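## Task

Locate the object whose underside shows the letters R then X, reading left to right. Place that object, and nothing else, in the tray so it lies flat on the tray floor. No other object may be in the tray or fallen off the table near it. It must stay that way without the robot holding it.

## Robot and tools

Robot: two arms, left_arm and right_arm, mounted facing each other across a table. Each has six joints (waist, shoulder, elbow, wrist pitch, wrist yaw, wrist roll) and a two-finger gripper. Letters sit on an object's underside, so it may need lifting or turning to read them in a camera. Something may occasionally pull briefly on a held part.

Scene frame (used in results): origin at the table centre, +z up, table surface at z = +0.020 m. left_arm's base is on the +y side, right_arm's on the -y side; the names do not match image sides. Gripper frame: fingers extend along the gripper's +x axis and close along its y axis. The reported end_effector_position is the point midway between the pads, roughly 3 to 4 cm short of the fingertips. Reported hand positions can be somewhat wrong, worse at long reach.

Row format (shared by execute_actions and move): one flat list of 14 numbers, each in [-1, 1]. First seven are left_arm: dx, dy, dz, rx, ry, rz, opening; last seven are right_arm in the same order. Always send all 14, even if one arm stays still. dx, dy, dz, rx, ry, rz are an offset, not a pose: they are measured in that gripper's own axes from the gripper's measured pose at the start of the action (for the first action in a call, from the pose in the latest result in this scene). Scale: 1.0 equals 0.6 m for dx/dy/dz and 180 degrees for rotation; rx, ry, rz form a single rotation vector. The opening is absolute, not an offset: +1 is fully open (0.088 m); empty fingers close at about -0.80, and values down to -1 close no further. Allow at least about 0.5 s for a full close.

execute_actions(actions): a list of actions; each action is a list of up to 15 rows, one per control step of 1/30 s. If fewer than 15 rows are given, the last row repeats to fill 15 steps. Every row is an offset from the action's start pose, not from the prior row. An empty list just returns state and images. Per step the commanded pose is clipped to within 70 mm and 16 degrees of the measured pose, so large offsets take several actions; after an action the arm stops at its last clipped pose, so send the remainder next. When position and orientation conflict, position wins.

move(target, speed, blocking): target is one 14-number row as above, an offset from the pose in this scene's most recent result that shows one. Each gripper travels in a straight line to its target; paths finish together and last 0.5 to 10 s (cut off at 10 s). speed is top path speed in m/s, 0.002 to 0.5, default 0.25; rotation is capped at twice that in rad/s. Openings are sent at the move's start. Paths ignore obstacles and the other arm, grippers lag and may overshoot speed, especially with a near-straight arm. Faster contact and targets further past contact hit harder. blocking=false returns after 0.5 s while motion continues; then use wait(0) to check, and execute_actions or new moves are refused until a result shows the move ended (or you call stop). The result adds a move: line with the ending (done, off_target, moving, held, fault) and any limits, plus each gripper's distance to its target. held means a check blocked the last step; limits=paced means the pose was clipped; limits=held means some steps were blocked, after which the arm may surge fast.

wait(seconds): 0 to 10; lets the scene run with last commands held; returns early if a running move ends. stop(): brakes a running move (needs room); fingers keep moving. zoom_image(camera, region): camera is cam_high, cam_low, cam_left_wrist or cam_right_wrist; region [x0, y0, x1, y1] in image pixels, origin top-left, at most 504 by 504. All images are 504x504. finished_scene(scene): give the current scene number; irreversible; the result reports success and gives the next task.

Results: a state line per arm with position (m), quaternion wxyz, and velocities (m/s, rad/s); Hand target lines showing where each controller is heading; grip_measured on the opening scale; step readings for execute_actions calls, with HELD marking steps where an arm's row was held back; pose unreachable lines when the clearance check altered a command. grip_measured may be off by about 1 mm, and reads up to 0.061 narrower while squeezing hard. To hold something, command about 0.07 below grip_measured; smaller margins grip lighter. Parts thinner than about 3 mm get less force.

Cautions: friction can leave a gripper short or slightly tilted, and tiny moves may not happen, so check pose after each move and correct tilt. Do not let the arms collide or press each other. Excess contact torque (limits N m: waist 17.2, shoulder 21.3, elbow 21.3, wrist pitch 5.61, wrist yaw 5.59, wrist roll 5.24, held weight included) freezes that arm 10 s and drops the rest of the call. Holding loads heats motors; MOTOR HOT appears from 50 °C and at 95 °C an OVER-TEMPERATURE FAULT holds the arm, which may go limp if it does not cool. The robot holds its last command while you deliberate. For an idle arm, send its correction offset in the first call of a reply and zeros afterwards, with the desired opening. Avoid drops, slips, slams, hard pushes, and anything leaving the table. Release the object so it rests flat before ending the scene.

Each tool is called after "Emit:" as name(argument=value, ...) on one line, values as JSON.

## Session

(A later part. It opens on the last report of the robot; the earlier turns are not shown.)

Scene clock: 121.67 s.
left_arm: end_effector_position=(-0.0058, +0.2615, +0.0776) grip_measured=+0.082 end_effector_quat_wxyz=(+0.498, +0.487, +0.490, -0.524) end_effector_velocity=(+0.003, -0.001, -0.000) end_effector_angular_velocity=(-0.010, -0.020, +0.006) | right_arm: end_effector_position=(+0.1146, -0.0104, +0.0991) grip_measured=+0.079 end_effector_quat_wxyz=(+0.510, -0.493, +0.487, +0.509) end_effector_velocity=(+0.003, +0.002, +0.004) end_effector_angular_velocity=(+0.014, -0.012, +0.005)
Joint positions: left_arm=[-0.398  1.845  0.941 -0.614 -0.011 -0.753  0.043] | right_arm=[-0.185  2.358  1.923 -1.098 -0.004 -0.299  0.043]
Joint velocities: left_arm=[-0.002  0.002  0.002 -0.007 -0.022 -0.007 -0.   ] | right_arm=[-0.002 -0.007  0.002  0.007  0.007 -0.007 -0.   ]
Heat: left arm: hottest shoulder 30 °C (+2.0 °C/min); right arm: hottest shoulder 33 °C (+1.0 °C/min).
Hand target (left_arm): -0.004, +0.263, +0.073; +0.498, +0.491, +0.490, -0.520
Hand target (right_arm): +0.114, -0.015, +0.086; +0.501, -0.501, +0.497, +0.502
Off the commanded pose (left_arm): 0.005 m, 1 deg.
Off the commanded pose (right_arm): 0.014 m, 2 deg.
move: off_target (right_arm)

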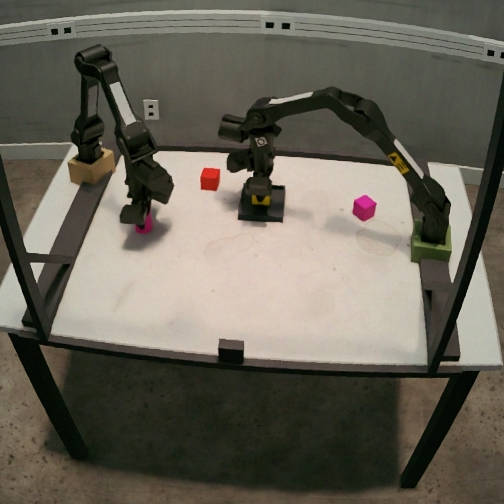

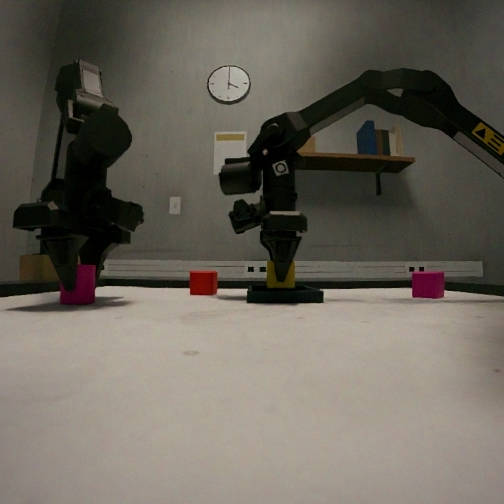

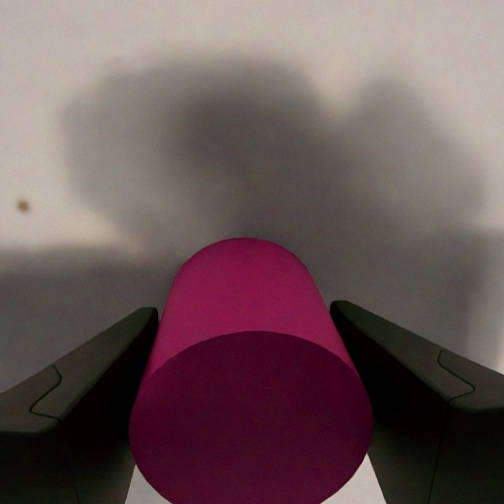

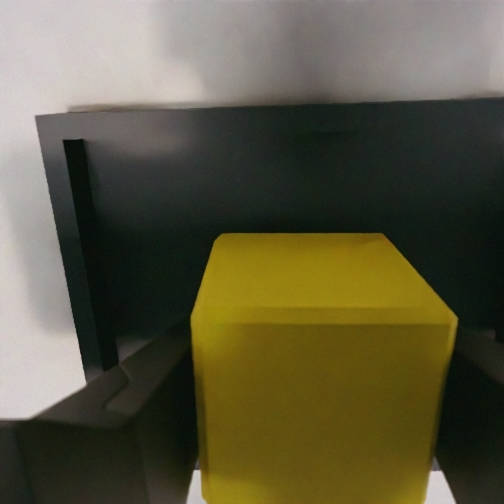

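Emit:
move(target=[0.012,0.005,-0.005,0,0.01,0.008,-0.05,0.042,0,-0.008,0,0.012,0,-0.05], speed=0.05)

Emit:
move(target=[0,0,0,0,0,0,0.6,0,0,0,0,0,0,0.6])

Emit:
move(target=[-0.12,0,0,0,0,0,0.6,-0.12,0,-0.03,0,0,0,0.6])

Scene clock: 132.43 s.
left_arm: end_effector_position=(-0.0054, +0.2620, +0.0759) grip_measured=+0.082 end_effector_quat_wxyz=(+0.498, +0.493, +0.490, -0.518) end_effector_velocity=(+0.005, -0.001, -0.001) end_effector_angular_velocity=(-0.007, -0.024, +0.011) | right_arm: end_effector_position=(+0.1158, -0.0090, +0.0874) grip_measured=+0.079 end_effector_quat_wxyz=(+0.510, -0.495, +0.487, +0.507) end_effector_velocity=(-0.001, -0.002, +0.000) end_effector_angular_velocity=(-0.005, +0.009, -0.009)
Joint positions: left_arm=[-0.398  1.859  0.953 -0.629 -0.011 -0.753  0.043] | right_arm=[-0.185  2.377  1.911 -1.068  0.001 -0.299  0.043]
Joint velocities: left_arm=[ 0.002  0.002 -0.002 -0.007 -0.022 -0.007 -0.   ] | right_arm=[-0.002 -0.002 -0.002 -0.007 -0.007  0.007 -0.   ]
Heat: left arm: hottest shoulder 30 °C (+1.0 °C/min); right arm: hottest shoulder 35 °C (+3.0 °C/min).
Hand target (left_arm): -0.003, +0.264, +0.070; +0.497, +0.501, +0.491, -0.510
Hand target (right_arm): +0.115, -0.014, +0.074; +0.501, -0.503, +0.497, +0.500
Off the commanded pose (left_arm): 0.007 m, 1 deg.
Off the commanded pose (right_arm): 0.015 m, 2 deg.
move: off_target (right_arm)

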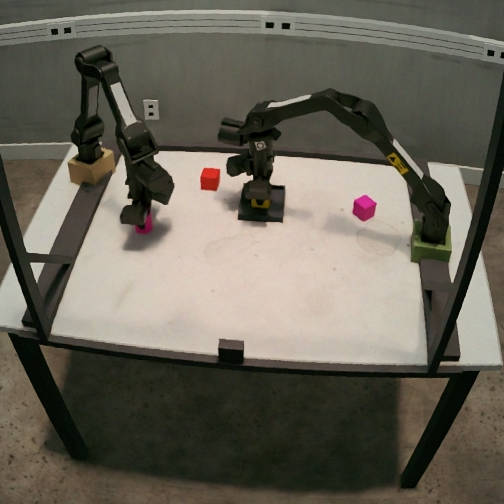

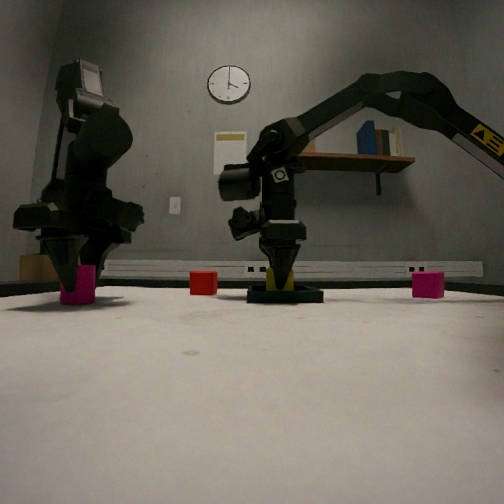

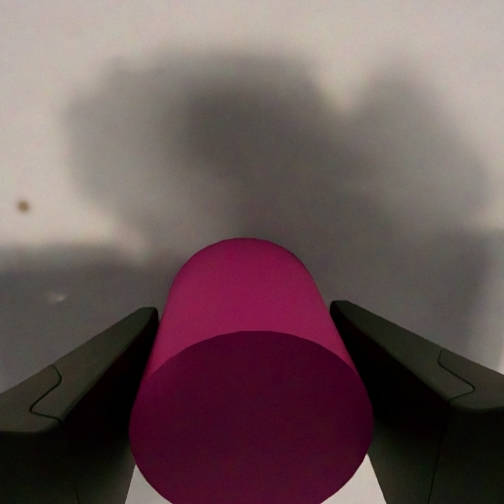

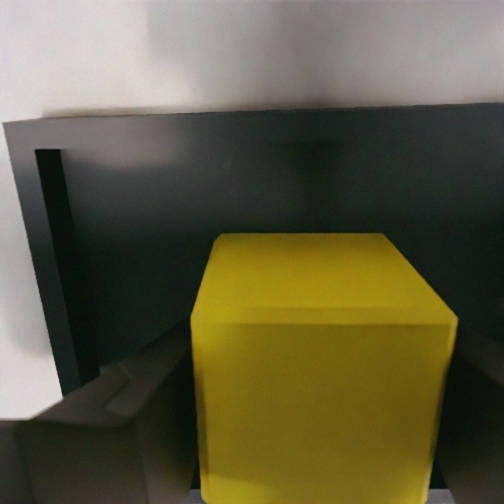

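Scene clock: 133.13 s.
left_arm: end_effector_position=(-0.0052, +0.2622, +0.0756) grip_measured=+0.595 end_effector_quat_wxyz=(+0.498, +0.494, +0.490, -0.517) end_effector_velocity=(+0.002, +0.001, +0.000) end_effector_angular_velocity=(-0.000, -0.011, -0.010) | right_arm: end_effector_position=(+0.1158, -0.0090, +0.0874) grip_measured=+0.594 end_effector_quat_wxyz=(+0.510, -0.495, +0.487, +0.507) end_effector_velocity=(+0.000, -0.007, -0.001) end_effector_angular_velocity=(-0.028, +0.001, +0.005)
Joint positions: left_arm=[-0.398  1.86   0.953 -0.63  -0.011 -0.753  0.068] | right_arm=[-0.185  2.377  1.911 -1.068  0.001 -0.299  0.068]
Joint velocities: left_arm=[-0.002 -0.002 -0.002 -0.007 -0.007  0.007  0.001] | right_arm=[-0.002 -0.002 -0.007 -0.022  0.007 -0.007  0.001]
Heat: left arm: hottest shoulder 30 °C (+1.0 °C/min); right arm: hottest shoulder 35 °C (+3.0 °C/min).
Hand target (left_arm): -0.005, +0.262, +0.076; +0.498, +0.493, +0.490, -0.518
Hand target (right_arm): +0.116, -0.009, +0.087; +0.510, -0.495, +0.487, +0.507
Off the commanded pose (left_arm): 0.000 m, 0 deg.
Off the commanded pose (right_arm): 0.000 m, 0 deg.
move: done

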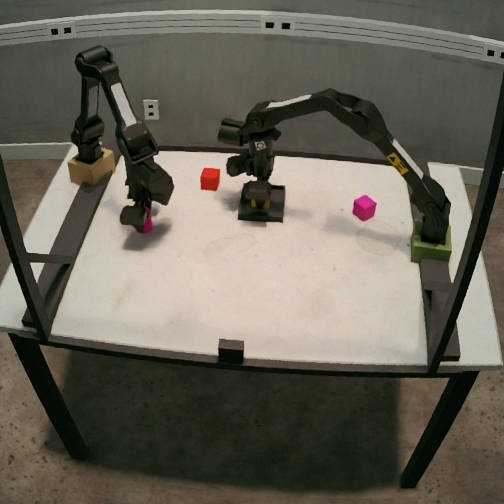

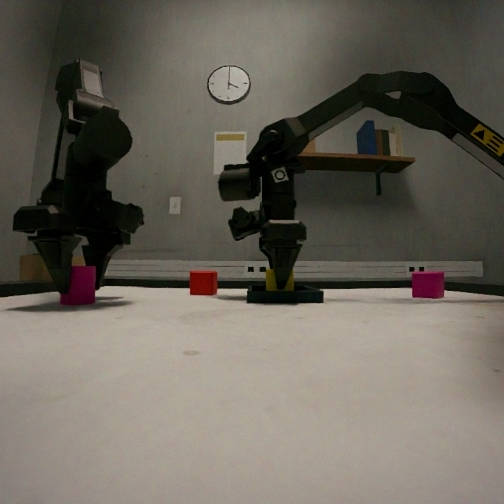

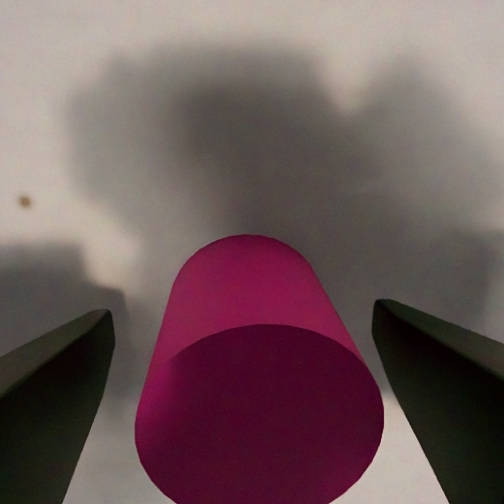

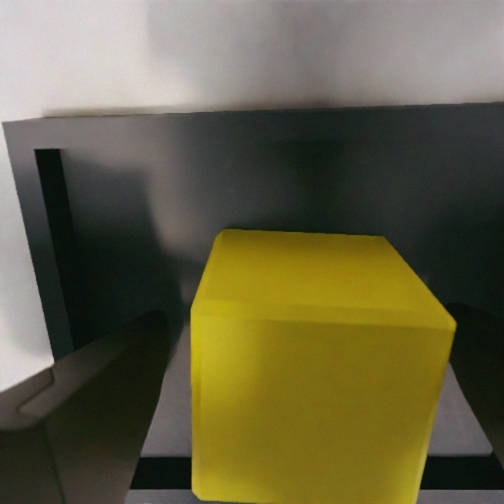

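Scene clock: 134.07 s.
left_arm: end_effector_position=(+0.0001, +0.2676, +0.1402) grip_measured=+0.597 end_effector_quat_wxyz=(+0.498, +0.503, +0.490, -0.509) end_effector_velocity=(-0.002, +0.003, +0.005) end_effector_angular_velocity=(+0.007, +0.004, -0.000) | right_arm: end_effector_position=(+0.1132, -0.0304, +0.1523) grip_measured=+0.597 end_effector_quat_wxyz=(+0.506, -0.498, +0.492, +0.505) end_effector_velocity=(-0.001, -0.002, +0.000) end_effector_angular_velocity=(-0.005, +0.009, -0.010)
Joint positions: left_arm=[-0.398  1.721  1.076 -0.917 -0.011 -0.753  0.068] | right_arm=[-0.194  2.254  1.959 -1.254  0.001 -0.308  0.068]
Joint velocities: left_arm=[-0.007 -0.007  0.012 -0.022  0.007 -0.007 -0.   ] | right_arm=[-0.002 -0.002 -0.002 -0.007 -0.007  0.007 -0.   ]
Heat: left arm: hottest shoulder 30 °C (+1.0 °C/min); right arm: hottest shoulder 36 °C (+4.0 °C/min).
Hand target (left_arm): -0.003, +0.265, +0.147; +0.498, +0.494, +0.490, -0.517
Hand target (right_arm): +0.115, -0.029, +0.159; +0.510, -0.495, +0.487, +0.507
Off the commanded pose (left_arm): 0.009 m, 1 deg.
Off the commanded pose (right_arm): 0.007 m, 1 deg.
move: off_target (left_arm)

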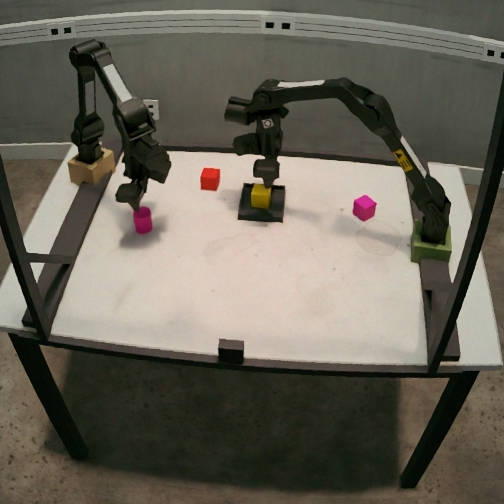

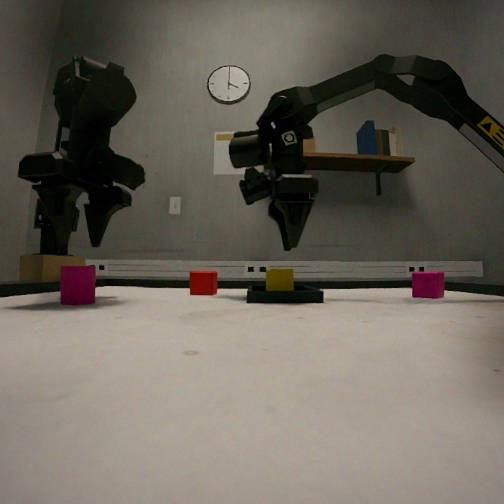

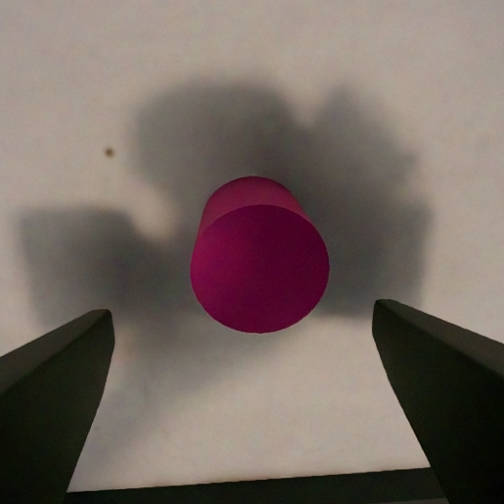

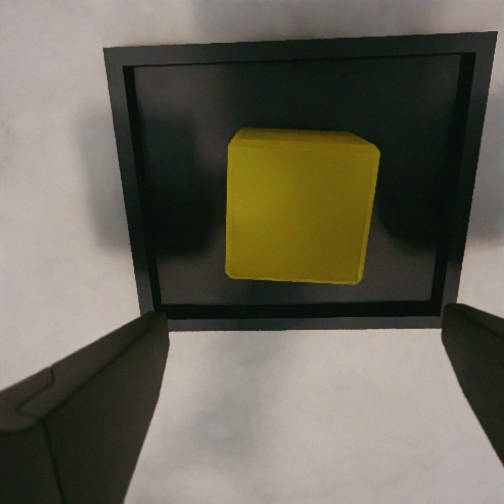

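Emit:
finished_scene(scene=1)

The scene is finished: the task was done.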